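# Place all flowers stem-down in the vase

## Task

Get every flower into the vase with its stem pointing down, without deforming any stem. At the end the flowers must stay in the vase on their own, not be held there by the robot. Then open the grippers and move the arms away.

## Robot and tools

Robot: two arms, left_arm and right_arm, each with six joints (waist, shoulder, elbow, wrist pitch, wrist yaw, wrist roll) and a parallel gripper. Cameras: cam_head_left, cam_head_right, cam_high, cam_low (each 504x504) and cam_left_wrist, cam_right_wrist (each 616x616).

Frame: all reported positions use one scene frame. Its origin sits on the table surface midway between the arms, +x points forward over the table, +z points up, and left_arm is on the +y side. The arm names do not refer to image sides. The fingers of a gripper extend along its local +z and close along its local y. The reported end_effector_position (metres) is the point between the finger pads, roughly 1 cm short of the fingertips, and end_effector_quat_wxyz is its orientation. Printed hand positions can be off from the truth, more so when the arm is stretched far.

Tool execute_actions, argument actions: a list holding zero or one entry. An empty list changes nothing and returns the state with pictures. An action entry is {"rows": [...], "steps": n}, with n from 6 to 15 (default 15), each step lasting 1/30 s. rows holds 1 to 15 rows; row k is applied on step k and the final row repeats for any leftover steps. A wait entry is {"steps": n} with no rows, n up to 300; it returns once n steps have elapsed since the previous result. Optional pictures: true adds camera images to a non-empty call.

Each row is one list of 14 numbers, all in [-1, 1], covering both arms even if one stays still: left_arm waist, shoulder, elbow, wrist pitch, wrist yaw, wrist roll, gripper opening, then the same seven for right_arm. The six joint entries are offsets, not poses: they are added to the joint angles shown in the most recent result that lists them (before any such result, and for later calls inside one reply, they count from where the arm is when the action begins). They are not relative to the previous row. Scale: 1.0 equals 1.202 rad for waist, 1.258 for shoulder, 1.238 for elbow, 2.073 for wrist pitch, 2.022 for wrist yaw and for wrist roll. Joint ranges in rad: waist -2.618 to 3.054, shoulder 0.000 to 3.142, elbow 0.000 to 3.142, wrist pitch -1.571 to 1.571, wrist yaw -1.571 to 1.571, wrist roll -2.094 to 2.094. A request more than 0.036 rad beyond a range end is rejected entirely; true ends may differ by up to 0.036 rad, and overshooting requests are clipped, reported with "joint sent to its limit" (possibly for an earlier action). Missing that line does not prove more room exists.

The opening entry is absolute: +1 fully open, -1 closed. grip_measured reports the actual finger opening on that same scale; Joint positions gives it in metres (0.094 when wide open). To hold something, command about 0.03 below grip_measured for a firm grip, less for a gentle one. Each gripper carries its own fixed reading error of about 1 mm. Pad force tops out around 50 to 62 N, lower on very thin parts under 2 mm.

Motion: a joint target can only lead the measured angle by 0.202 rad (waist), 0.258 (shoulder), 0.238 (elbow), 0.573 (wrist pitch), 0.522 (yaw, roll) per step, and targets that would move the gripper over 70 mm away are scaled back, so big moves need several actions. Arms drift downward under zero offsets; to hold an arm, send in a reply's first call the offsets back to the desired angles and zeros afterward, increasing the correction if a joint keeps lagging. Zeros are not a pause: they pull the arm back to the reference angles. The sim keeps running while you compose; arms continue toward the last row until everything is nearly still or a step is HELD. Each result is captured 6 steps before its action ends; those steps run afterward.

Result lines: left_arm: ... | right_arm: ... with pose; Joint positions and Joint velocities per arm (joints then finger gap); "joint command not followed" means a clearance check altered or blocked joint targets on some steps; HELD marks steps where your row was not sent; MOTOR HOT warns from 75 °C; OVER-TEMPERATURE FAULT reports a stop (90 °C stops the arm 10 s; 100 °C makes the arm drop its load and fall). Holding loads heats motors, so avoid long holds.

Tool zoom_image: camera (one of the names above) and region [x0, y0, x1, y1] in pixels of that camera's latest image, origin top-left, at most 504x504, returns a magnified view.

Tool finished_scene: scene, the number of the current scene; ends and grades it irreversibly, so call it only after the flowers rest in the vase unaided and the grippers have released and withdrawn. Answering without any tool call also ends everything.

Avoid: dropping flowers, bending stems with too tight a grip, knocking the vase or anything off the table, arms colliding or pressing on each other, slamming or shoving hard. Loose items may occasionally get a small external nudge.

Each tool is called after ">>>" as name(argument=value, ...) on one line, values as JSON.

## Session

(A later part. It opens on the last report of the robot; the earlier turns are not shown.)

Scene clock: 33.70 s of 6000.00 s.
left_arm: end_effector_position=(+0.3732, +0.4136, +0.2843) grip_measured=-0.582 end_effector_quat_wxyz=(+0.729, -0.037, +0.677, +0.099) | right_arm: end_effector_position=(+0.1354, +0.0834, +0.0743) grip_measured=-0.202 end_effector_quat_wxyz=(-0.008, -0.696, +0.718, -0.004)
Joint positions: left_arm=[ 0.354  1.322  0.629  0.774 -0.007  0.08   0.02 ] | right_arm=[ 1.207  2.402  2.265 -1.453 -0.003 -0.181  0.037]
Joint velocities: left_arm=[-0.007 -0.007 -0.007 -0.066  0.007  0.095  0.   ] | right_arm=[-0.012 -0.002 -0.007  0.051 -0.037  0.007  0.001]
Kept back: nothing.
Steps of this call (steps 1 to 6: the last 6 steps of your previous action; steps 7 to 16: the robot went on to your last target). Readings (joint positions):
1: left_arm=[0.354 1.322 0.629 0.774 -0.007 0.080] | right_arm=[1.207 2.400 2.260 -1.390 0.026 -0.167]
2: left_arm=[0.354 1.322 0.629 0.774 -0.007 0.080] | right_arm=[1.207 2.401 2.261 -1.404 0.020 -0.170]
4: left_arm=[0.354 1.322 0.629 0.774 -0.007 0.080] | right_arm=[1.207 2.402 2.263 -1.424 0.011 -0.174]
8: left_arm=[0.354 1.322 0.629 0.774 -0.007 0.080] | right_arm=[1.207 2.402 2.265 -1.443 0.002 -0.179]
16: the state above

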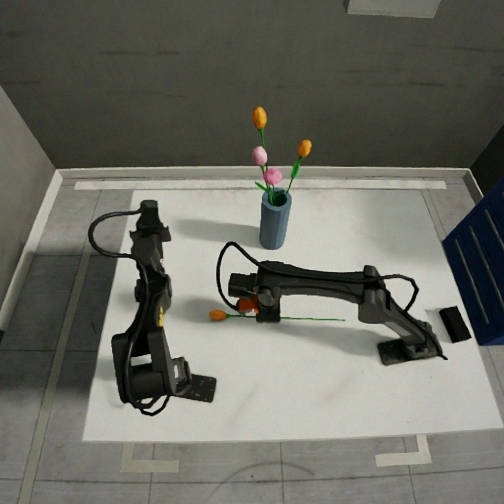

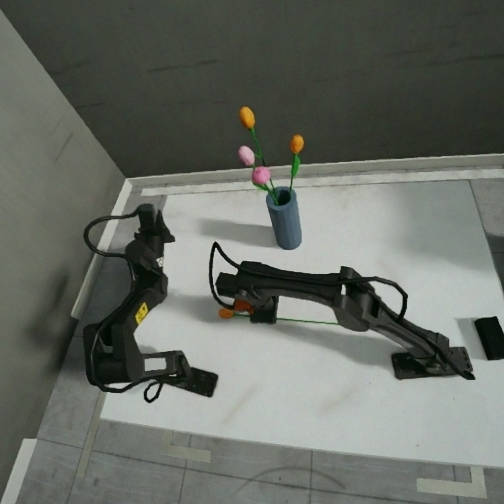

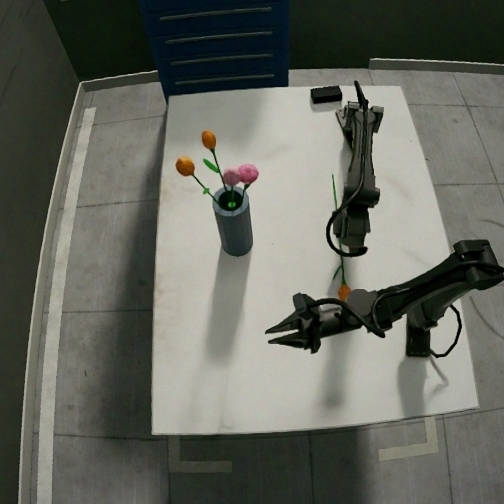

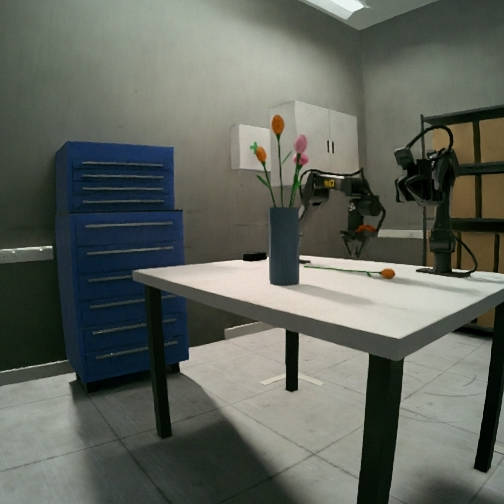

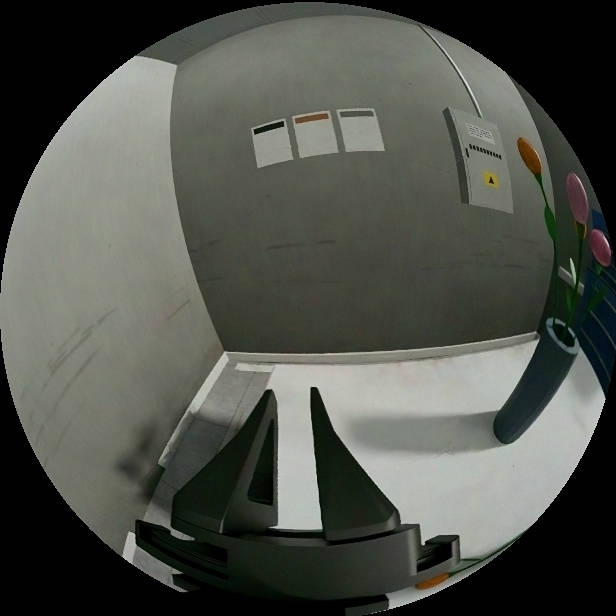

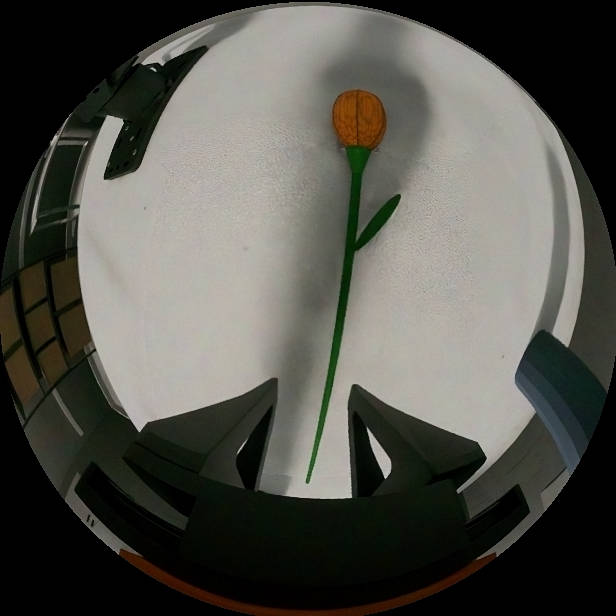

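>>> execute_actions(actions=[{"rows":[[0,0,0,0,0,0,-0.58,-0.006,0,0.002,0,0,0.007,-0.2],[0,0,0,0,0,0,-0.58,-0.013,0,0.004,0,0,0.015,-0.2],[0,0,0,0,0,0,-0.58,-0.02,0,0.006,0,0,0.023,-0.2],[0,0,0,0,0,0,-0.58,-0.028,0,0.008,0,0,0.032,-0.2],[0,0,0,0,0,0,-0.58,-0.035,0,0.01,0,0,0.04,-0.2],[0,0,0,0,0,0,-0.58,-0.042,0,0.01,0,0,0.047,-0.2],[0,0,0,0,0,0,-0.58,-0.046,0,0.01,0,0,0.05,-0.2]],"steps":12}])

>>> execute_actions(actions=[{"steps":14}], pictures=true)

Scene clock: 34.50 s of 6000.00 s.
left_arm: end_effector_position=(+0.3732, +0.4136, +0.2843) grip_measured=-0.582 end_effector_quat_wxyz=(+0.729, -0.037, +0.677, +0.099) | right_arm: end_effector_position=(+0.1426, +0.0815, +0.0743) grip_measured=-0.202 end_effector_quat_wxyz=(-0.009, -0.676, +0.737, -0.004)
Joint positions: left_arm=[ 0.354  1.322  0.629  0.774 -0.007  0.08   0.02 ] | right_arm=[ 1.19   2.402  2.265 -1.454 -0.003 -0.142  0.037]
Joint velocities: left_arm=[-0.012 -0.012  0.007 -0.007 -0.139 -0.037 -0.001] | right_arm=[-0.203  0.007 -0.017 -0.022 -0.051  0.286 -0.   ]
Steps of this call (steps 1 to 15: the robot went on to your last target; steps 16 to 18: nothing new was sent; steps 19 to 24: the first 6 steps of this action). Readings (joint positions):
19: left_arm=[0.354 1.322 0.629 0.774 -0.007 0.080] | right_arm=[1.207 2.402 2.265 -1.454 -0.003 -0.181]
20: left_arm=[0.354 1.322 0.629 0.774 -0.007 0.080] | right_arm=[1.206 2.402 2.265 -1.454 -0.003 -0.177]
22: left_arm=[0.354 1.322 0.629 0.774 -0.007 0.080] | right_arm=[1.202 2.402 2.265 -1.454 -0.003 -0.163]
24: the state above

Scene clock: 34.97 s of 6000.00 s.
left_arm: end_effector_position=(+0.3732, +0.4136, +0.2843) grip_measured=-0.582 end_effector_quat_wxyz=(+0.729, -0.037, +0.677, +0.099) | right_arm: end_effector_position=(+0.1616, +0.0768, +0.0743) grip_measured=-0.202 end_effector_quat_wxyz=(-0.009, -0.641, +0.767, -0.004)
Joint positions: left_arm=[ 0.354  1.322  0.629  0.774 -0.007  0.08   0.02 ] | right_arm=[ 1.148  2.402  2.265 -1.454 -0.003 -0.091  0.037]
Joint velocities: left_arm=[-0.002  0.012 -0.002 -0.007  0.051  0.007 -0.002] | right_arm=[ 0.002 -0.007 -0.007 -0.051  0.051 -0.007 -0.   ]
Kept back: nothing.
Steps of this call (steps 1 to 6: the last 6 steps of your previous action; steps 7 to 14: the robot went on to your last target). Readings (joint positions):
1: left_arm=[0.354 1.322 0.629 0.774 -0.007 0.080] | right_arm=[1.182 2.402 2.265 -1.454 -0.003 -0.132]
2: left_arm=[0.354 1.322 0.629 0.774 -0.007 0.080] | right_arm=[1.173 2.402 2.265 -1.454 -0.003 -0.123]
4: left_arm=[0.354 1.322 0.629 0.774 -0.007 0.080] | right_arm=[1.158 2.402 2.265 -1.454 -0.003 -0.111]
8: left_arm=[0.354 1.322 0.629 0.774 -0.007 0.080] | right_arm=[1.147 2.402 2.265 -1.454 -0.003 -0.097]
14: the state above

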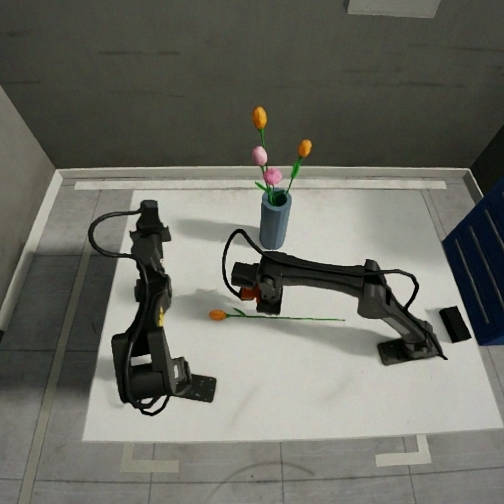

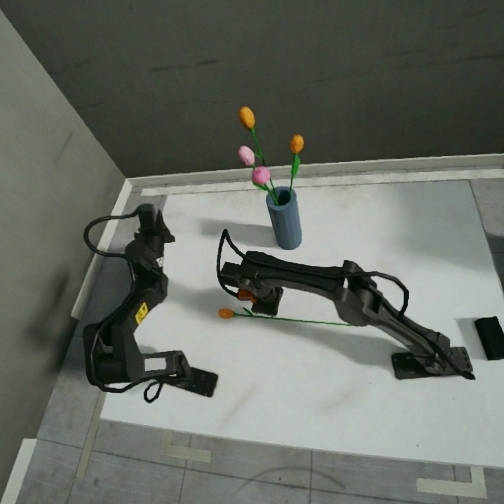

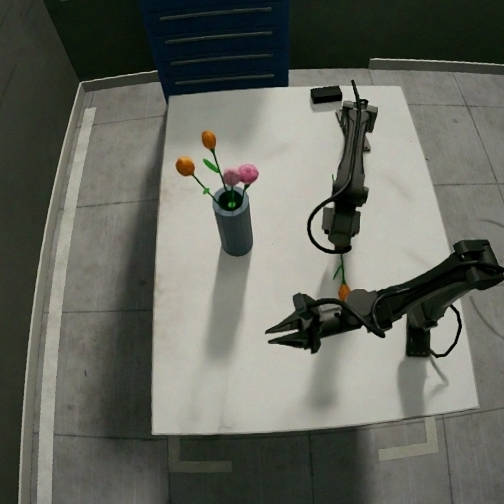

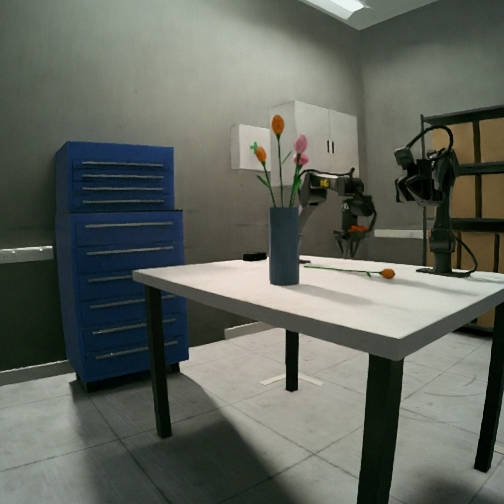

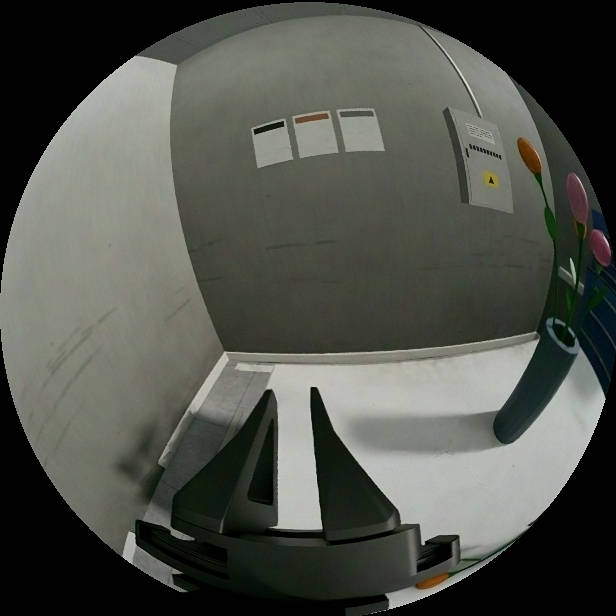

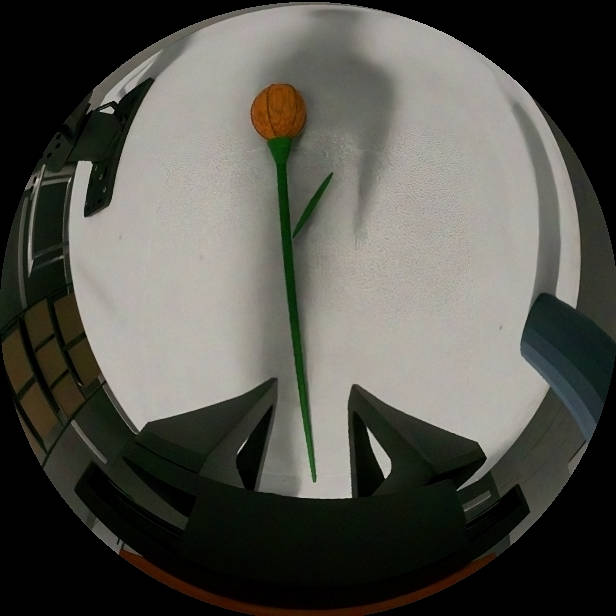

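>>> execute_actions(actions=[{"rows":[[0,0,0,0,0,0,-0.58,0.004,0,-0.01,0.008,0,-0.004,-0.2],[0,0,0,0,0,0,-0.58,0.009,0,-0.025,0.018,0,-0.008,-0.2],[0,0,0,0,0,0,-0.58,0.014,0,-0.04,0.028,0,-0.012,-0.2],[0,0,0,0,0,0,-0.58,0.019,0,-0.055,0.038,0,-0.017,-0.2],[0,0,0,0,0,0,-0.58,0.023,-0.003,-0.07,0.048,0,-0.021,-0.2],[0,0,0,0,0,0,-0.58,0.023,-0.005,-0.085,0.058,0,-0.024,-0.2],[0,0,0,0,0,0,-0.58,0.023,-0.007,-0.1,0.068,0,-0.024,-0.2],[0,0,0,0,0,0,-0.58,0.023,-0.008,-0.115,0.078,0,-0.024,-0.2],[0,0,0,0,0,0,-0.58,0.023,-0.008,-0.125,0.085,0,-0.024,-0.2]],"steps":13}])

>>> execute_actions(actions=[{"steps":15}], pictures=true)

Scene clock: 35.63 s of 6000.00 s.
left_arm: end_effector_position=(+0.3732, +0.4136, +0.2843) grip_measured=-0.582 end_effector_quat_wxyz=(+0.729, -0.037, +0.677, +0.099) | right_arm: end_effector_position=(+0.1554, +0.0749, +0.0529) grip_measured=-0.202 end_effector_quat_wxyz=(-0.017, -0.654, +0.757, -0.010)
Joint positions: left_arm=[ 0.354  1.322  0.629  0.774 -0.007  0.08   0.02 ] | right_arm=[ 1.16   2.402  2.18  -1.388 -0.003 -0.113  0.037]
Joint velocities: left_arm=[-0.002  0.017 -0.007  0.007 -0.066  0.051 -0.   ] | right_arm=[ 0.125  0.007 -0.574  0.418  0.051 -0.051 -0.001]
Steps of this call (steps 1 to 13: the robot went on to your last target; steps 14 to 20: the first 7 steps of this action). Readings (joint positions):
14: left_arm=[0.354 1.322 0.629 0.774 -0.007 0.080] | right_arm=[1.148 2.402 2.265 -1.454 -0.003 -0.089]
15: left_arm=[0.354 1.322 0.629 0.774 -0.007 0.080] | right_arm=[1.148 2.402 2.261 -1.449 -0.003 -0.091]
17: left_arm=[0.354 1.322 0.629 0.774 -0.007 0.080] | right_arm=[1.150 2.402 2.239 -1.430 -0.003 -0.098]
20: the state above

Scene clock: 36.13 s of 6000.00 s.
left_arm: end_effector_position=(+0.3732, +0.4136, +0.2843) grip_measured=-0.582 end_effector_quat_wxyz=(+0.729, -0.037, +0.677, +0.099) | right_arm: end_effector_position=(+0.1512, +0.0818, +0.0342) grip_measured=-0.202 end_effector_quat_wxyz=(-0.008, -0.665, +0.747, -0.004)
Joint positions: left_arm=[ 0.354  1.322  0.629  0.774 -0.007  0.08   0.02 ] | right_arm=[ 1.172  2.404  2.111 -1.294 -0.003 -0.13   0.037]
Joint velocities: left_arm=[-0.012  0.002 -0.002  0.037  0.007 -0.022 -0.001] | right_arm=[-0.017 -0.002  0.007 -0.037 -0.007 -0.037  0.   ]
Kept back: nothing.
Steps of this call (steps 1 to 6: the last 6 steps of your previous action; steps 7 to 15: the robot went on to your last target). Readings (joint positions):
1: left_arm=[0.354 1.322 0.629 0.774 -0.007 0.080] | right_arm=[1.163 2.402 2.159 -1.372 -0.003 -0.116]
2: left_arm=[0.354 1.322 0.629 0.774 -0.007 0.080] | right_arm=[1.167 2.402 2.140 -1.357 -0.003 -0.119]
4: left_arm=[0.354 1.322 0.629 0.774 -0.007 0.080] | right_arm=[1.171 2.403 2.117 -1.336 -0.003 -0.124]
8: left_arm=[0.354 1.322 0.629 0.774 -0.007 0.080] | right_arm=[1.172 2.404 2.111 -1.311 -0.003 -0.128]
15: the state above

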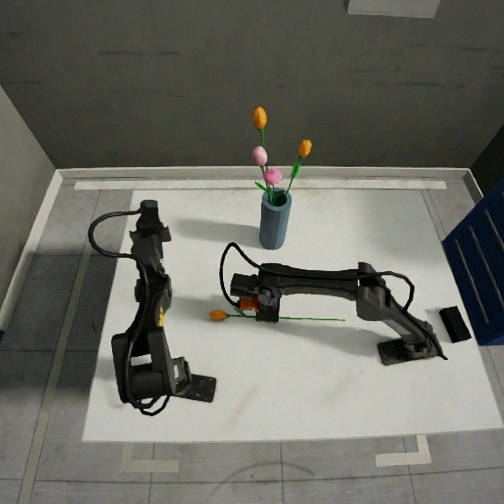

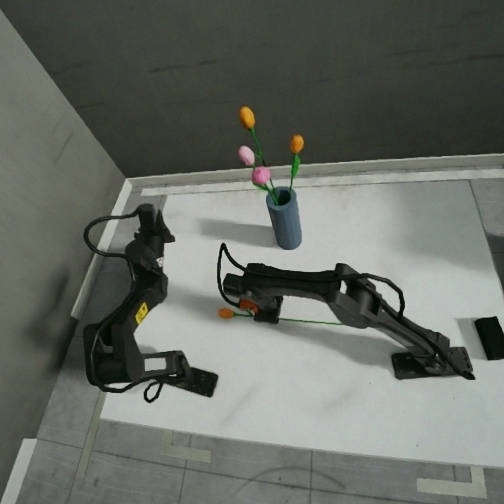

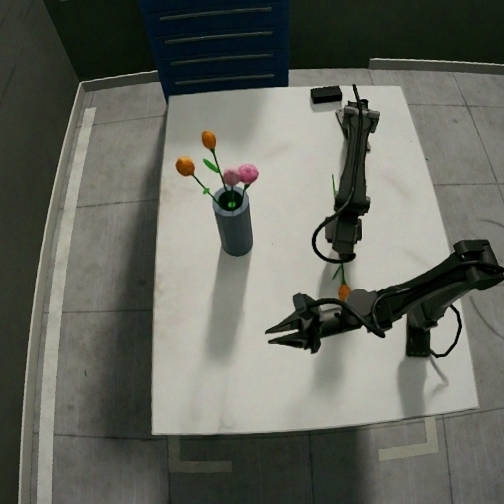

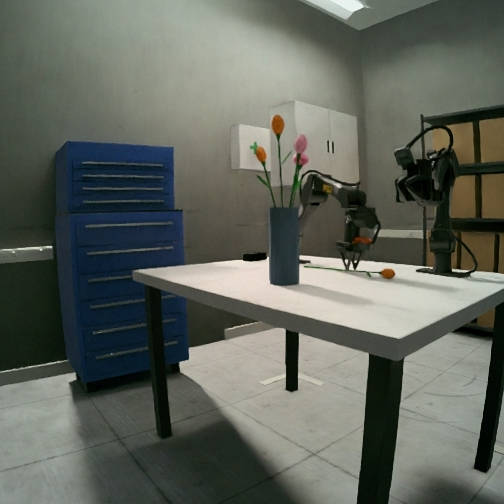

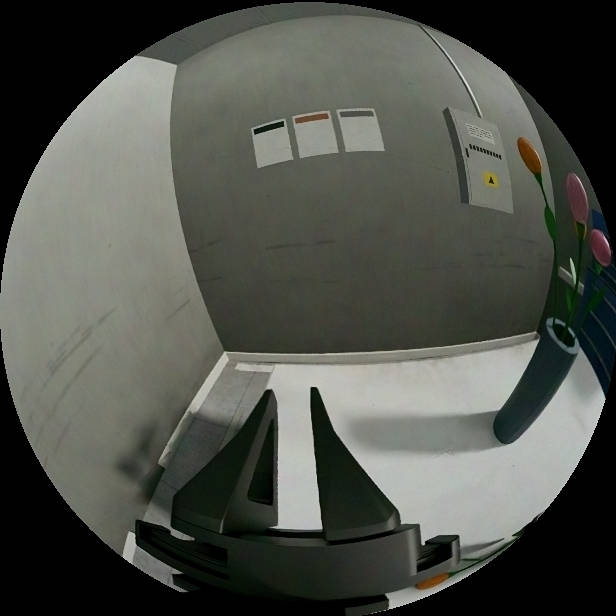

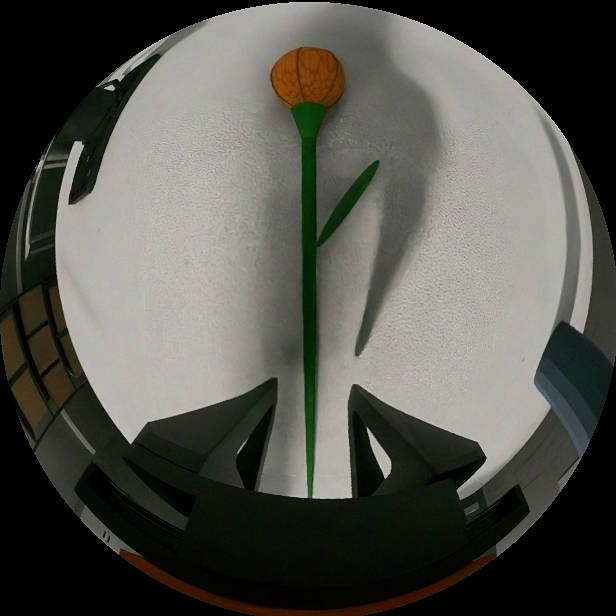

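>>> execute_actions(actions=[{"rows":[[0,0,0,0,0,0,-0.58,0,0,-0.01,0.007,0,0,-0.25],[0,0,0,0,0,0,-0.58,0,0,-0.02,0.014,0,0,-0.32],[0,0,0,0,0,0,-0.58,0,0,-0.03,0.021,0,0,-0.4],[0,0,0,0,0,0,-0.58,0,0,-0.04,0.028,0,0,-0.48],[0,0,0,0,0,0,-0.58,0,0,-0.048,0.034,0,0,-0.55],[0,0,0,0,0,0,-0.58,0,0,-0.048,0.034,0,0,-0.6]],"steps":12}])

>>> execute_actions(actions=[{"steps":12}])

Scene clock: 36.63 s of 6000.00 s.
left_arm: end_effector_position=(+0.3732, +0.4136, +0.2843) grip_measured=-0.582 end_effector_quat_wxyz=(+0.729, -0.037, +0.677, +0.099) | right_arm: end_effector_position=(+0.1506, +0.0793, +0.0239) grip_measured=-0.574 end_effector_quat_wxyz=(-0.011, -0.665, +0.747, -0.006)
Joint positions: left_arm=[ 0.354  1.322  0.629  0.774 -0.007  0.08   0.02 ] | right_arm=[ 1.172  2.405  2.07  -1.261 -0.003 -0.131  0.02 ]
Joint velocities: left_arm=[ 0.002 -0.007  0.002  0.037  0.051 -0.095 -0.   ] | right_arm=[-0.017  0.066 -0.295  0.154 -0.022  0.007 -0.049]
Steps of this call (steps 1 to 9: the robot went on to your last target; steps 10 to 15: the first 6 steps of this action). Readings (joint positions):
10: left_arm=[0.354 1.322 0.629 0.774 -0.007 0.080] | right_arm=[1.172 2.404 2.111 -1.292 -0.003 -0.131]
11: left_arm=[0.354 1.322 0.629 0.774 -0.007 0.080] | right_arm=[1.172 2.404 2.108 -1.288 -0.003 -0.131]
13: left_arm=[0.354 1.322 0.629 0.774 -0.007 0.080] | right_arm=[1.172 2.404 2.093 -1.276 -0.003 -0.131]
15: the state above

Scene clock: 37.03 s of 6000.00 s.
left_arm: end_effector_position=(+0.3732, +0.4136, +0.2843) grip_measured=-0.582 end_effector_quat_wxyz=(+0.729, -0.037, +0.677, +0.099) | right_arm: end_effector_position=(+0.1509, +0.0805, +0.0200) grip_measured=-0.598 end_effector_quat_wxyz=(-0.009, -0.665, +0.747, -0.004)
Joint positions: left_arm=[ 0.354  1.322  0.629  0.774 -0.007  0.08   0.02 ] | right_arm=[ 1.172  2.408  2.06  -1.243 -0.003 -0.131  0.019]
Joint velocities: left_arm=[-0.007 -0.012 -0.027 -0.037 -0.037 -0.066  0.   ] | right_arm=[-0.007  0.007 -0.012 -0.051 -0.007  0.051 -0.   ]
Kept back: nothing.
Steps of this call (steps 1 to 6: the last 6 steps of your previous action; steps 7 to 12: the robot went on to your last target). Readings (joint positions):
1: left_arm=[0.354 1.322 0.629 0.774 -0.007 0.080] | right_arm=[1.172 2.406 2.063 -1.258 -0.003 -0.131]
2: left_arm=[0.354 1.322 0.629 0.774 -0.007 0.080] | right_arm=[1.172 2.408 2.060 -1.256 -0.003 -0.131]
4: left_arm=[0.354 1.322 0.629 0.774 -0.007 0.080] | right_arm=[1.172 2.408 2.060 -1.249 -0.003 -0.131]
8: left_arm=[0.354 1.322 0.629 0.774 -0.007 0.080] | right_arm=[1.172 2.408 2.060 -1.244 -0.003 -0.131]
12: the state above

>>> execute_actions(actions=[{"rows":[[0,0,0,0,0,0,-0.58,0,0,0,0,0,0,-0.65],[0,0,0,0,0,0,-0.58,0,0,0,0,0,0,-0.7],[0,0,0,0,0,0,-0.58,0,0,0,0,0,0,-0.75],[0,0,0,0,0,0,-0.58,0,0,0,0,0,0,-0.8],[0,0,0,0,0,0,-0.58,0,0,0,0,0,0,-0.83],[0,0,0,0,0,0,-0.58,0,0,0,0,0,0,-0.86],[0,0,0,0,0,0,-0.58,0,0,0,0,0,0,-0.88],[0,0,0,0,0,0,-0.58,0,0,0,0,0,0,-0.9],[0,0,0,0,0,0,-0.58,0,0,0,0,0,0,-0.915],[0,0,0,0,0,0,-0.58,0,0,0,0,0,0,-0.925],[0,0,0,0,0,0,-0.58,0,0,0,0,0,0,-0.935]],"steps":13}])

>>> execute_actions(actions=[{"steps":10}], pictures=true)

Scene clock: 37.57 s of 6000.00 s.
left_arm: end_effector_position=(+0.3732, +0.4136, +0.2843) grip_measured=-0.582 end_effector_quat_wxyz=(+0.729, -0.037, +0.677, +0.099) | right_arm: end_effector_position=(+0.1515, +0.0804, +0.0200) grip_measured=-0.868 end_effector_quat_wxyz=(-0.008, -0.665, +0.747, -0.006)
Joint positions: left_arm=[ 0.354  1.322  0.629  0.774 -0.007  0.08   0.02 ] | right_arm=[ 1.172  2.408  2.06  -1.243  0.001 -0.131  0.006]
Joint velocities: left_arm=[-0.032 -0.027 -0.007 -0.022  0.007 -0.022 -0.   ] | right_arm=[ 0.007 -0.012 -0.012 -0.022  0.095 -0.051 -0.019]
Steps of this call (steps 1 to 9: the robot went on to your last target; steps 10 to 16: the first 7 steps of this action). Readings (joint positions):
10: left_arm=[0.354 1.322 0.629 0.774 -0.007 0.080] | right_arm=[1.172 2.408 2.060 -1.243 -0.002 -0.131]
11: left_arm=[0.354 1.322 0.629 0.774 -0.007 0.080] | right_arm=[1.172 2.408 2.060 -1.243 -0.001 -0.131]
13: left_arm=[0.354 1.322 0.629 0.774 -0.007 0.080] | right_arm=[1.172 2.408 2.060 -1.243 0.000 -0.131]
16: the state above

Scene clock: 37.90 s of 6000.00 s.
left_arm: end_effector_position=(+0.3732, +0.4136, +0.2843) grip_measured=-0.582 end_effector_quat_wxyz=(+0.729, -0.037, +0.677, +0.099) | right_arm: end_effector_position=(+0.1515, +0.0804, +0.0200) grip_measured=-0.916 end_effector_quat_wxyz=(-0.008, -0.665, +0.747, -0.006)
Joint positions: left_arm=[ 0.354  1.322  0.629  0.774 -0.007  0.08   0.02 ] | right_arm=[ 1.172  2.408  2.06  -1.243  0.001 -0.131  0.004]
Joint velocities: left_arm=[-0.002  0.007  0.022 -0.022 -0.007 -0.037 -0.001] | right_arm=[ 0.002  0.012 -0.022 -0.037  0.066 -0.066 -0.   ]
Kept back: nothing.
Steps of this call (steps 1 to 6: the last 6 steps of your previous action; steps 7 to 10: the robot went on to your last target). Readings (joint positions):
1: left_arm=[0.354 1.322 0.629 0.774 -0.007 0.080] | right_arm=[1.172 2.408 2.060 -1.243 0.001 -0.131]
2: left_arm=[0.354 1.322 0.629 0.774 -0.007 0.080] | right_arm=[1.172 2.408 2.060 -1.243 0.001 -0.131]
4: left_arm=[0.354 1.322 0.629 0.774 -0.007 0.080] | right_arm=[1.172 2.408 2.060 -1.243 0.001 -0.131]
8: left_arm=[0.354 1.322 0.629 0.774 -0.007 0.080] | right_arm=[1.172 2.408 2.060 -1.243 0.001 -0.131]
10: the state above

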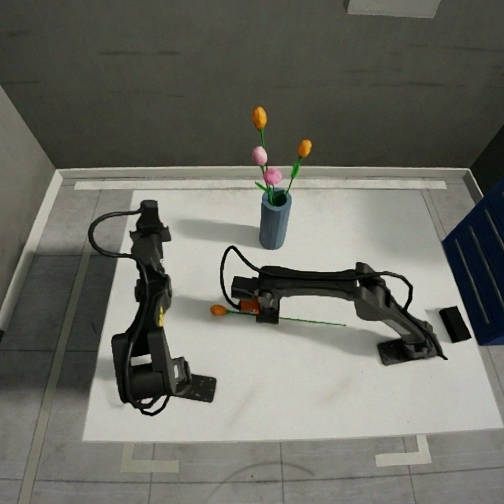

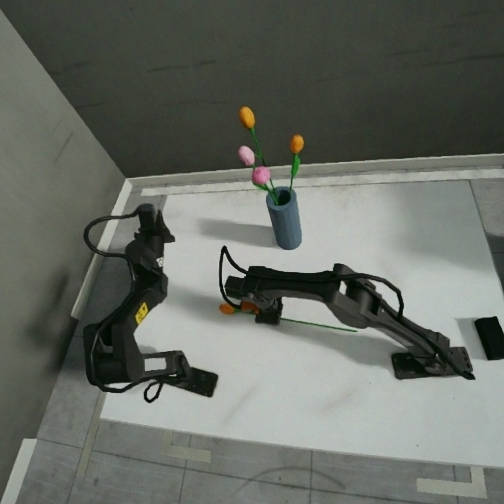

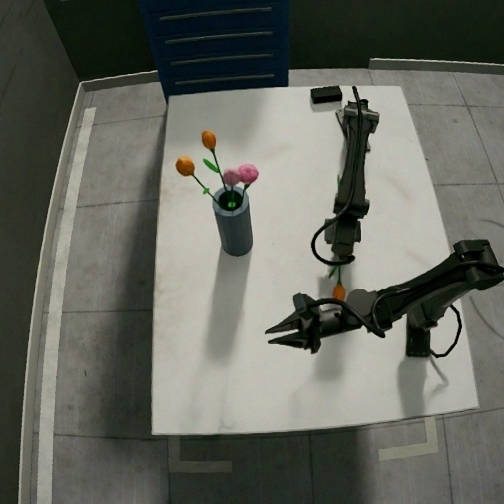

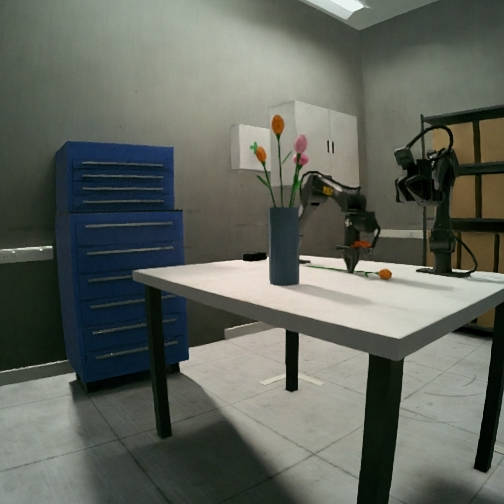

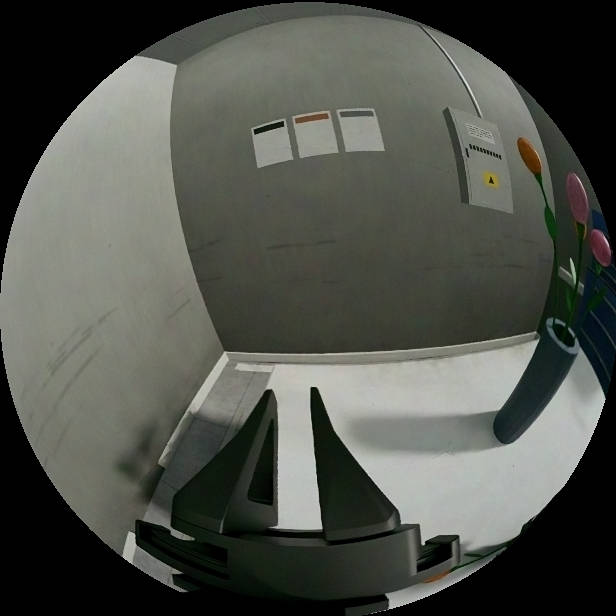

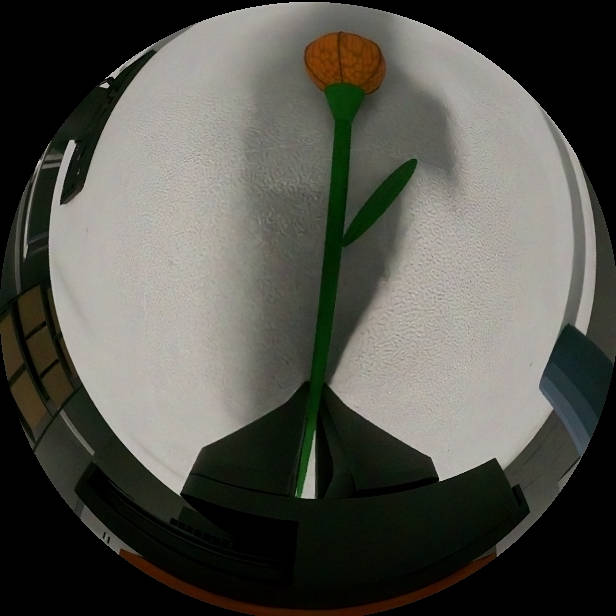

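>>> execute_actions(actions=[{"rows":[[0,0,0,0,0,0,-0.58,0,-0.015,0,0,0,0,-0.938],[0,0,0,0,0,0,-0.58,0,-0.04,-0.01,0,0,0,-0.938],[0,0,0,0,0,0,-0.58,0,-0.075,-0.025,0,0,0,-0.938],[0,0,0,0,0,0,-0.58,0,-0.12,-0.045,0,0,0,-0.938],[0,0,0,0,0,0,-0.58,0,-0.17,-0.07,0,0,0.003,-0.938],[0,0,0,0,0,0,-0.58,0,-0.22,-0.095,0,0,0.006,-0.938],[0,0,0,0,0,0,-0.58,0,-0.27,-0.12,0,0,0.009,-0.938],[0,0,0,0,0,0,-0.58,0,-0.32,-0.14,0,0,0.012,-0.938],[0,0,0,0,0,0,-0.58,0,-0.37,-0.165,0,0,0.015,-0.938],[0,0,0,0,0,0,-0.58,0,-0.42,-0.185,0,0,0.018,-0.938],[0,0,0,0,0,0,-0.58,0,-0.47,-0.21,0,0,0.02,-0.938],[0,0,0,0,0,0,-0.58,0,-0.52,-0.23,0,0,0.022,-0.938],[0,0,0,0,0,0,-0.58,0,-0.56,-0.25,0,0,0.024,-0.938],[0,0,0,0,0,0,-0.58,0,-0.59,-0.26,0,0,0.025,-0.938],[0,0,0,0,0,0,-0.58,0,-0.603,-0.267,0,0,0.025,-0.938]],"steps":15}])

>>> execute_actions(actions=[{"steps":12}])

Scene clock: 38.80 s of 6000.00 s.
left_arm: end_effector_position=(+0.3732, +0.4136, +0.2843) grip_measured=-0.582 end_effector_quat_wxyz=(+0.729, -0.037, +0.677, +0.099) | right_arm: end_effector_position=(+0.1456, +0.0569, +0.0842) grip_measured=-0.916 end_effector_quat_wxyz=(+0.030, -0.663, +0.748, +0.020)
Joint positions: left_arm=[ 0.354  1.322  0.629  0.774 -0.007  0.08   0.02 ] | right_arm=[ 1.172  2.165  1.904 -1.238  0.001 -0.126  0.004]
Joint velocities: left_arm=[-0.007  0.007 -0.002 -0.022  0.081  0.022  0.   ] | right_arm=[-0.002 -1.6   -0.603 -0.051 -0.022  0.066 -0.   ]
Steps of this call (steps 1 to 15: the robot went on to your last target; steps 16 to 18: nothing new was sent; steps 19 to 27: the first 9 steps of this action). Readings (joint positions):
19: left_arm=[0.354 1.322 0.629 0.774 -0.007 0.080] | right_arm=[1.172 2.408 2.060 -1.243 0.001 -0.131]
20: left_arm=[0.354 1.322 0.629 0.774 -0.007 0.080] | right_arm=[1.172 2.405 2.059 -1.243 0.001 -0.131]
22: left_arm=[0.354 1.322 0.629 0.774 -0.007 0.080] | right_arm=[1.172 2.379 2.031 -1.238 0.001 -0.131]
26: left_arm=[0.354 1.322 0.629 0.774 -0.007 0.080] | right_arm=[1.172 2.218 1.925 -1.239 0.001 -0.128]
27: the state above

Scene clock: 39.20 s of 6000.00 s.
left_arm: end_effector_position=(+0.3732, +0.4136, +0.2843) grip_measured=-0.582 end_effector_quat_wxyz=(+0.729, -0.037, +0.677, +0.099) | right_arm: end_effector_position=(+0.1310, -0.0012, +0.2593) grip_measured=-0.916 end_effector_quat_wxyz=(+0.196, -0.632, +0.737, +0.139)
Joint positions: left_arm=[ 0.354  1.322  0.629  0.774 -0.007  0.08   0.02 ] | right_arm=[ 1.172  1.604  1.757 -1.239  0.001 -0.093  0.004]
Joint velocities: left_arm=[-0.007 -0.002 -0.007 -0.007 -0.007  0.037  0.001] | right_arm=[-0.017  0.144 -0.09   0.095  0.11   0.007 -0.001]
Kept back: nothing.
Steps of this call (steps 1 to 6: the last 6 steps of your previous action; steps 7 to 12: the robot went on to your last target). Readings (joint positions):
1: left_arm=[0.354 1.322 0.629 0.774 -0.007 0.080] | right_arm=[1.172 2.107 1.882 -1.237 0.001 -0.123]
2: left_arm=[0.354 1.322 0.629 0.774 -0.007 0.080] | right_arm=[1.172 2.045 1.859 -1.235 0.001 -0.119]
4: left_arm=[0.354 1.322 0.629 0.774 -0.007 0.080] | right_arm=[1.172 1.911 1.810 -1.232 0.001 -0.112]
8: left_arm=[0.354 1.322 0.629 0.774 -0.007 0.080] | right_arm=[1.172 1.667 1.758 -1.239 0.001 -0.099]
12: the state above

>>> execute_actions(actions=[{"rows":[[0,0,0,0,0,0,-0.58,0,0.01,-0.01,0.02,0,0,-0.938],[0,0,0,0,0,0,-0.58,0,0.01,-0.01,0.05,0,0,-0.938],[0,0,0,0,0,0,-0.58,0,0.01,-0.015,0.09,0,0,-0.938],[0,0,0,0,0,0,-0.58,0,0,-0.025,0.14,0,0,-0.938],[0,0,0,0,0,0,-0.58,0,-0.015,-0.045,0.19,0,0,-0.938],[0,0,0,0,0,0,-0.58,0,-0.035,-0.065,0.245,0,0,-0.938],[0,0,0,0,0,0,-0.58,0,-0.055,-0.09,0.3,0,0,-0.938],[0,0,0,0,0,0,-0.58,0,-0.075,-0.115,0.355,0,0,-0.938],[0,0,0,0,0,0,-0.58,0,-0.095,-0.14,0.41,0,0,-0.938],[0,0,0,0,0,0,-0.58,0,-0.115,-0.165,0.465,0,0,-0.938],[0,0,0,0,0,0,-0.58,0,-0.135,-0.19,0.52,0,0,-0.938],[0,0,0,0,0,0,-0.58,0,-0.155,-0.215,0.57,0,0,-0.938],[0,0,0,0,0,0,-0.58,0,-0.175,-0.235,0.615,0,0,-0.938],[0,0,0,0,0,0,-0.58,0,-0.19,-0.25,0.65,0,0,-0.938],[0,0,0,0,0,0,-0.58,0,-0.2,-0.262,0.67,0,0,-0.938]],"steps":15}])

>>> execute_actions(actions=[{"steps":18}], pictures=true)

Scene clock: 39.93 s of 6000.00 s.
left_arm: end_effector_position=(+0.3732, +0.4136, +0.2843) grip_measured=-0.582 end_effector_quat_wxyz=(+0.729, -0.037, +0.677, +0.099) | right_arm: end_effector_position=(+0.1472, +0.0633, +0.2893) grip_measured=-0.916 end_effector_quat_wxyz=(+0.328, -0.595, +0.696, +0.233)
Joint positions: left_arm=[ 0.354  1.322  0.629  0.774 -0.007  0.08   0.02 ] | right_arm=[ 1.172  1.572  1.633 -0.805  0.001 -0.09   0.004]
Joint velocities: left_arm=[ 0.007 -0.012 -0.012  0.037 -0.125 -0.022 -0.001] | right_arm=[ 0.012 -0.632 -0.706  2.293 -0.007 -0.022 -0.   ]
Steps of this call (steps 1 to 13: the robot went on to your last target; steps 14 to 22: the first 9 steps of this action). Readings (joint positions):
14: left_arm=[0.354 1.322 0.629 0.774 -0.007 0.080] | right_arm=[1.172 1.657 1.727 -1.237 0.001 -0.090]
15: left_arm=[0.354 1.322 0.629 0.774 -0.007 0.080] | right_arm=[1.172 1.655 1.727 -1.227 0.001 -0.090]
17: left_arm=[0.354 1.322 0.629 0.774 -0.007 0.080] | right_arm=[1.172 1.649 1.726 -1.168 0.001 -0.090]
21: left_arm=[0.354 1.322 0.629 0.774 -0.007 0.080] | right_arm=[1.172 1.593 1.659 -0.884 0.001 -0.090]
22: the state above

Scene clock: 40.53 s of 6000.00 s.
left_arm: end_effector_position=(+0.3732, +0.4136, +0.2843) grip_measured=-0.582 end_effector_quat_wxyz=(+0.729, -0.037, +0.677, +0.099) | right_arm: end_effector_position=(+0.1489, +0.0701, +0.5003) grip_measured=-0.916 end_effector_quat_wxyz=(+0.627, -0.416, +0.487, +0.445)
Joint positions: left_arm=[ 0.354  1.322  0.629  0.774 -0.007  0.08   0.02 ] | right_arm=[ 1.172  1.368  1.442  0.107  0.001 -0.09   0.004]
Joint velocities: left_arm=[ 0.002 -0.007 -0.002 -0.007  0.007  0.037 -0.001] | right_arm=[-0.007 -0.002 -0.007  0.125 -0.037  0.037  0.001]
Kept back: nothing.
Steps of this call (steps 1 to 6: the last 6 steps of your previous action; steps 7 to 18: the robot went on to your last target). Readings (joint positions):
1: left_arm=[0.354 1.322 0.629 0.774 -0.007 0.080] | right_arm=[1.172 1.551 1.609 -0.726 0.001 -0.090]
2: left_arm=[0.354 1.322 0.629 0.774 -0.007 0.080] | right_arm=[1.172 1.529 1.585 -0.648 0.001 -0.090]
4: left_arm=[0.354 1.322 0.629 0.774 -0.007 0.080] | right_arm=[1.172 1.487 1.535 -0.492 0.001 -0.090]
8: left_arm=[0.354 1.322 0.629 0.774 -0.007 0.080] | right_arm=[1.172 1.415 1.461 -0.216 0.001 -0.090]
18: the state above

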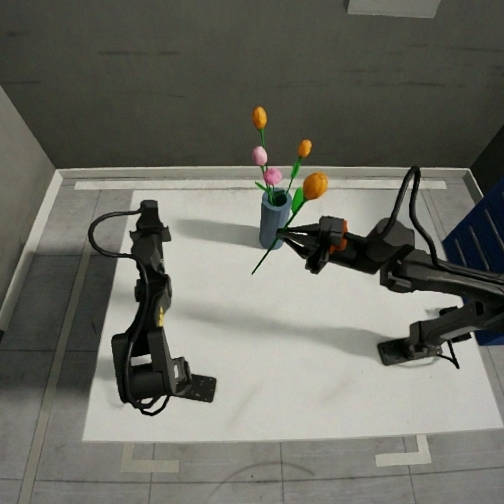

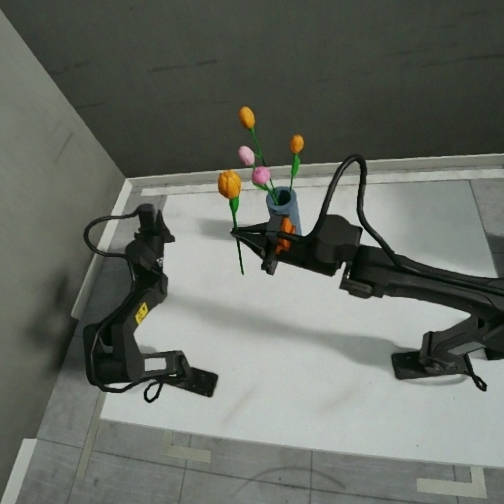

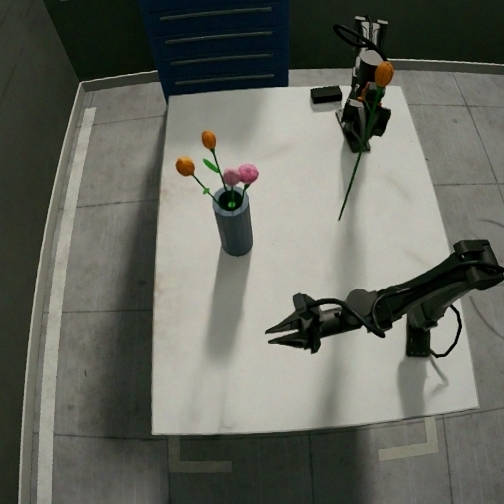

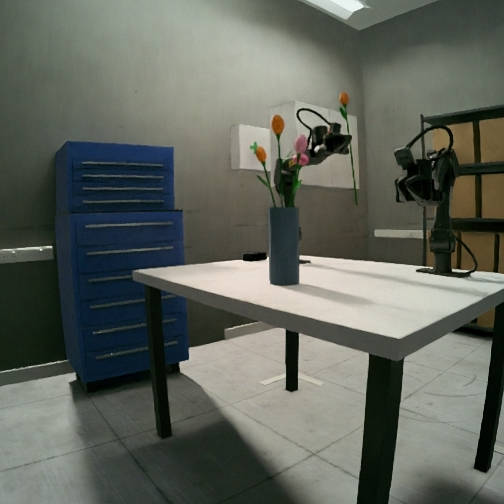

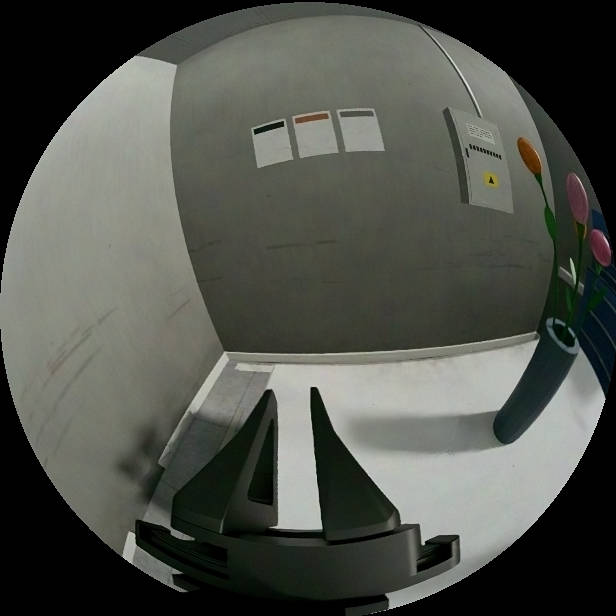

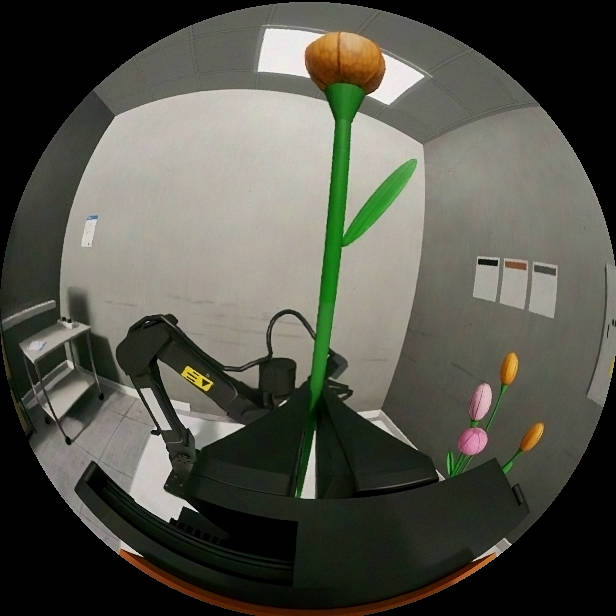

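>>> execute_actions(actions=[{"rows":[[0,0,0,0,0,0,-0.58,-0.01,-0.02,-0.02,0.005,0,0,-0.938],[0,0,0,0,0,0,-0.58,-0.03,-0.04,-0.04,0.01,0,0,-0.938],[0,0,0,0,0,0,-0.58,-0.055,-0.06,-0.06,0.015,0,0,-0.938],[0,0,0,0,0,0,-0.58,-0.085,-0.08,-0.08,0.015,0,0,-0.938],[0,0,0,0,0,0,-0.58,-0.12,-0.1,-0.1,0.015,0,0,-0.938],[0,0,0,0,0,0,-0.58,-0.155,-0.11,-0.11,0.015,0,0,-0.938],[0,0,0,0,0,0,-0.58,-0.19,-0.11,-0.11,0.015,0,0,-0.938],[0,0,0,0,0,0,-0.58,-0.225,-0.11,-0.11,0.015,0,0,-0.938],[0,0,0,0,0,0,-0.58,-0.26,-0.11,-0.11,0.015,0,0,-0.938],[0,0,0,0,0,0,-0.58,-0.295,-0.11,-0.11,0.015,0,0,-0.938],[0,0,0,0,0,0,-0.58,-0.33,-0.11,-0.11,0.015,0,0,-0.938],[0,0,0,0,0,0,-0.58,-0.365,-0.11,-0.11,0.015,0,0,-0.938],[0,0,0,0,0,0,-0.58,-0.395,-0.11,-0.11,0.015,0,0,-0.938],[0,0,0,0,0,0,-0.58,-0.415,-0.11,-0.11,0.015,0,0,-0.938],[0,0,0,0,0,0,-0.58,-0.426,-0.11,-0.11,0.015,0,0,-0.938]],"steps":15}])

>>> execute_actions(actions=[{"steps":16}], pictures=true)

Scene clock: 41.40 s of 6000.00 s.
left_arm: end_effector_position=(+0.3732, +0.4136, +0.2843) grip_measured=-0.582 end_effector_quat_wxyz=(+0.729, -0.037, +0.677, +0.099) | right_arm: end_effector_position=(+0.2370, +0.0132, +0.4800) grip_measured=-0.916 end_effector_quat_wxyz=(+0.668, -0.362, +0.537, +0.367)
Joint positions: left_arm=[ 0.354  1.322  0.629  0.774 -0.007  0.08   0.02 ] | right_arm=[ 0.935  1.266  1.305  0.124 -0.007 -0.09   0.004]
Joint velocities: left_arm=[ 0.002 -0.027  0.012 -0.037 -0.081 -0.007 -0.   ] | right_arm=[-1.272 -0.139  0.002 -0.066  0.007 -0.007  0.   ]
Steps of this call (steps 1 to 17: the robot went on to your last target; steps 18 to 26: the first 9 steps of this action). Readings (joint positions):
18: left_arm=[0.354 1.322 0.629 0.774 -0.007 0.080] | right_arm=[1.172 1.367 1.440 0.130 0.001 -0.090]
19: left_arm=[0.354 1.322 0.629 0.774 -0.007 0.080] | right_arm=[1.169 1.362 1.430 0.131 -0.001 -0.090]
21: left_arm=[0.354 1.322 0.629 0.774 -0.007 0.080] | right_arm=[1.139 1.337 1.387 0.132 -0.007 -0.090]
25: left_arm=[0.354 1.322 0.629 0.774 -0.007 0.080] | right_arm=[0.981 1.273 1.307 0.124 -0.009 -0.090]
26: the state above

Scene clock: 41.93 s of 6000.00 s.
left_arm: end_effector_position=(+0.3732, +0.4136, +0.2843) grip_measured=-0.582 end_effector_quat_wxyz=(+0.729, -0.037, +0.677, +0.099) | right_arm: end_effector_position=(+0.3332, -0.0598, +0.4842) grip_measured=-0.916 end_effector_quat_wxyz=(+0.717, -0.277, +0.581, +0.268)
Joint positions: left_arm=[ 0.354  1.322  0.629  0.774 -0.007  0.08   0.02 ] | right_arm=[ 0.658  1.256  1.305  0.124  0.007 -0.09   0.004]
Joint velocities: left_arm=[ 0.012 -0.007  0.002 -0.007  0.051 -0.051 -0.001] | right_arm=[-0.002 -0.017  0.032  0.022  0.022  0.007 -0.001]
Kept back: nothing.
Steps of this call (steps 1 to 6: the last 6 steps of your previous action; steps 7 to 16: the robot went on to your last target). Readings (joint positions):
1: left_arm=[0.354 1.322 0.629 0.774 -0.007 0.080] | right_arm=[0.890 1.262 1.305 0.124 -0.006 -0.090]
2: left_arm=[0.354 1.322 0.629 0.774 -0.007 0.080] | right_arm=[0.847 1.259 1.305 0.124 -0.004 -0.090]
4: left_arm=[0.354 1.322 0.629 0.774 -0.007 0.080] | right_arm=[0.764 1.256 1.305 0.124 -0.003 -0.090]
8: left_arm=[0.354 1.322 0.629 0.774 -0.007 0.080] | right_arm=[0.662 1.256 1.305 0.124 0.008 -0.090]
16: the state above

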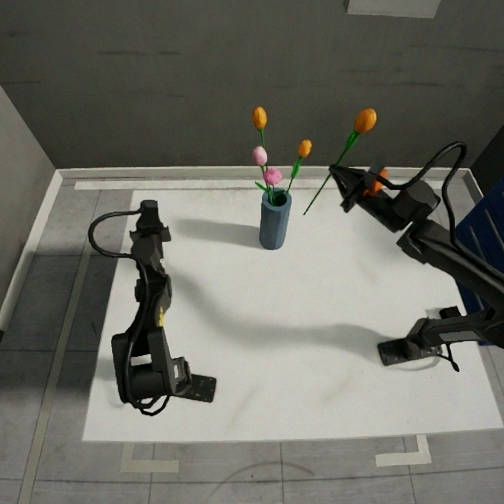

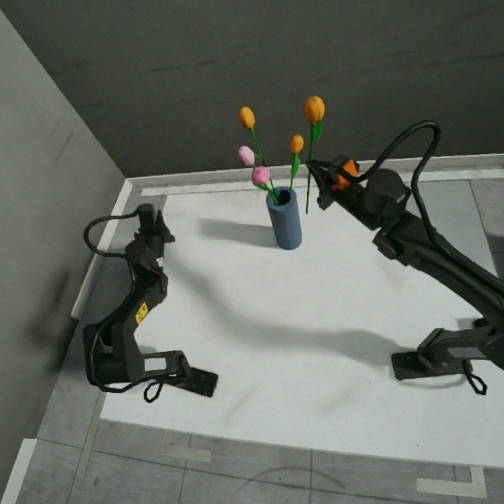

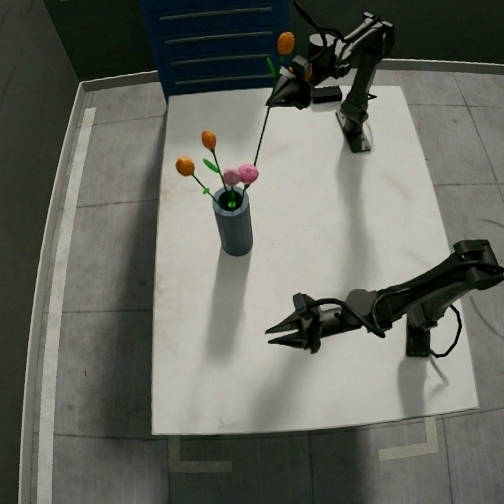

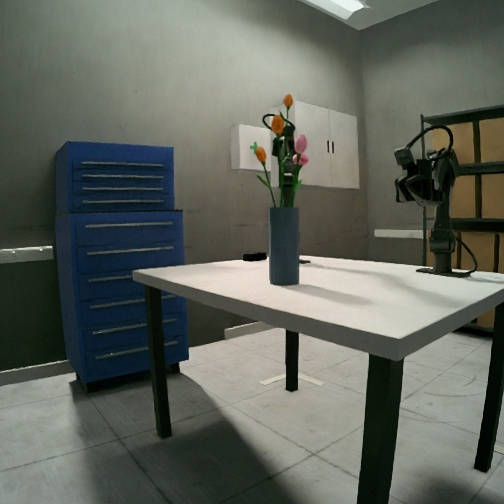

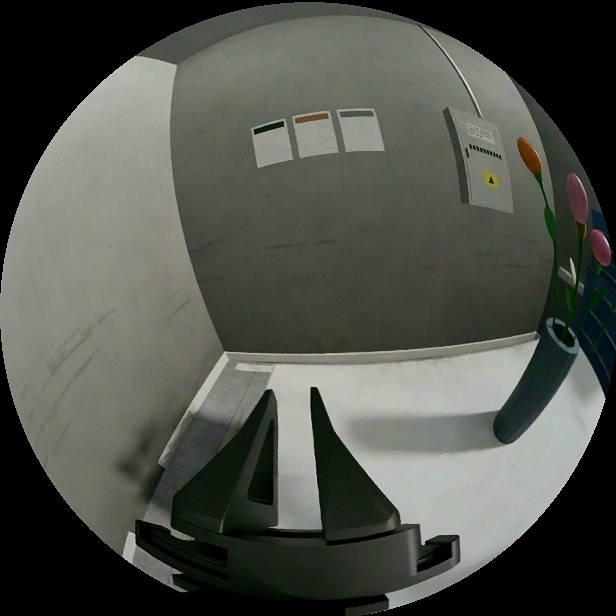

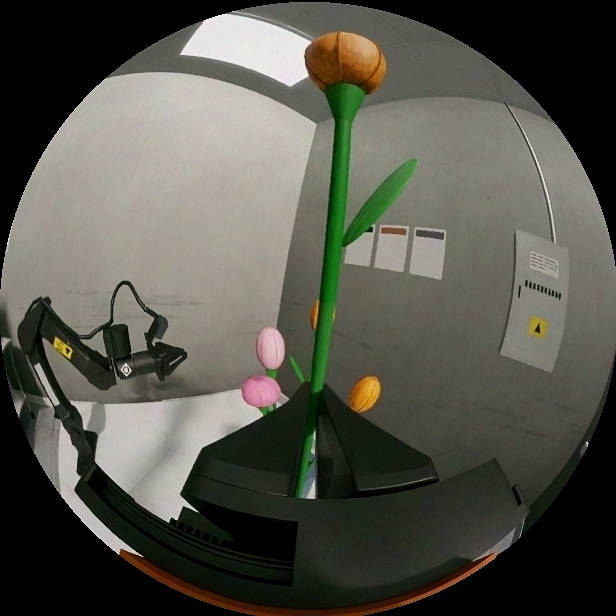

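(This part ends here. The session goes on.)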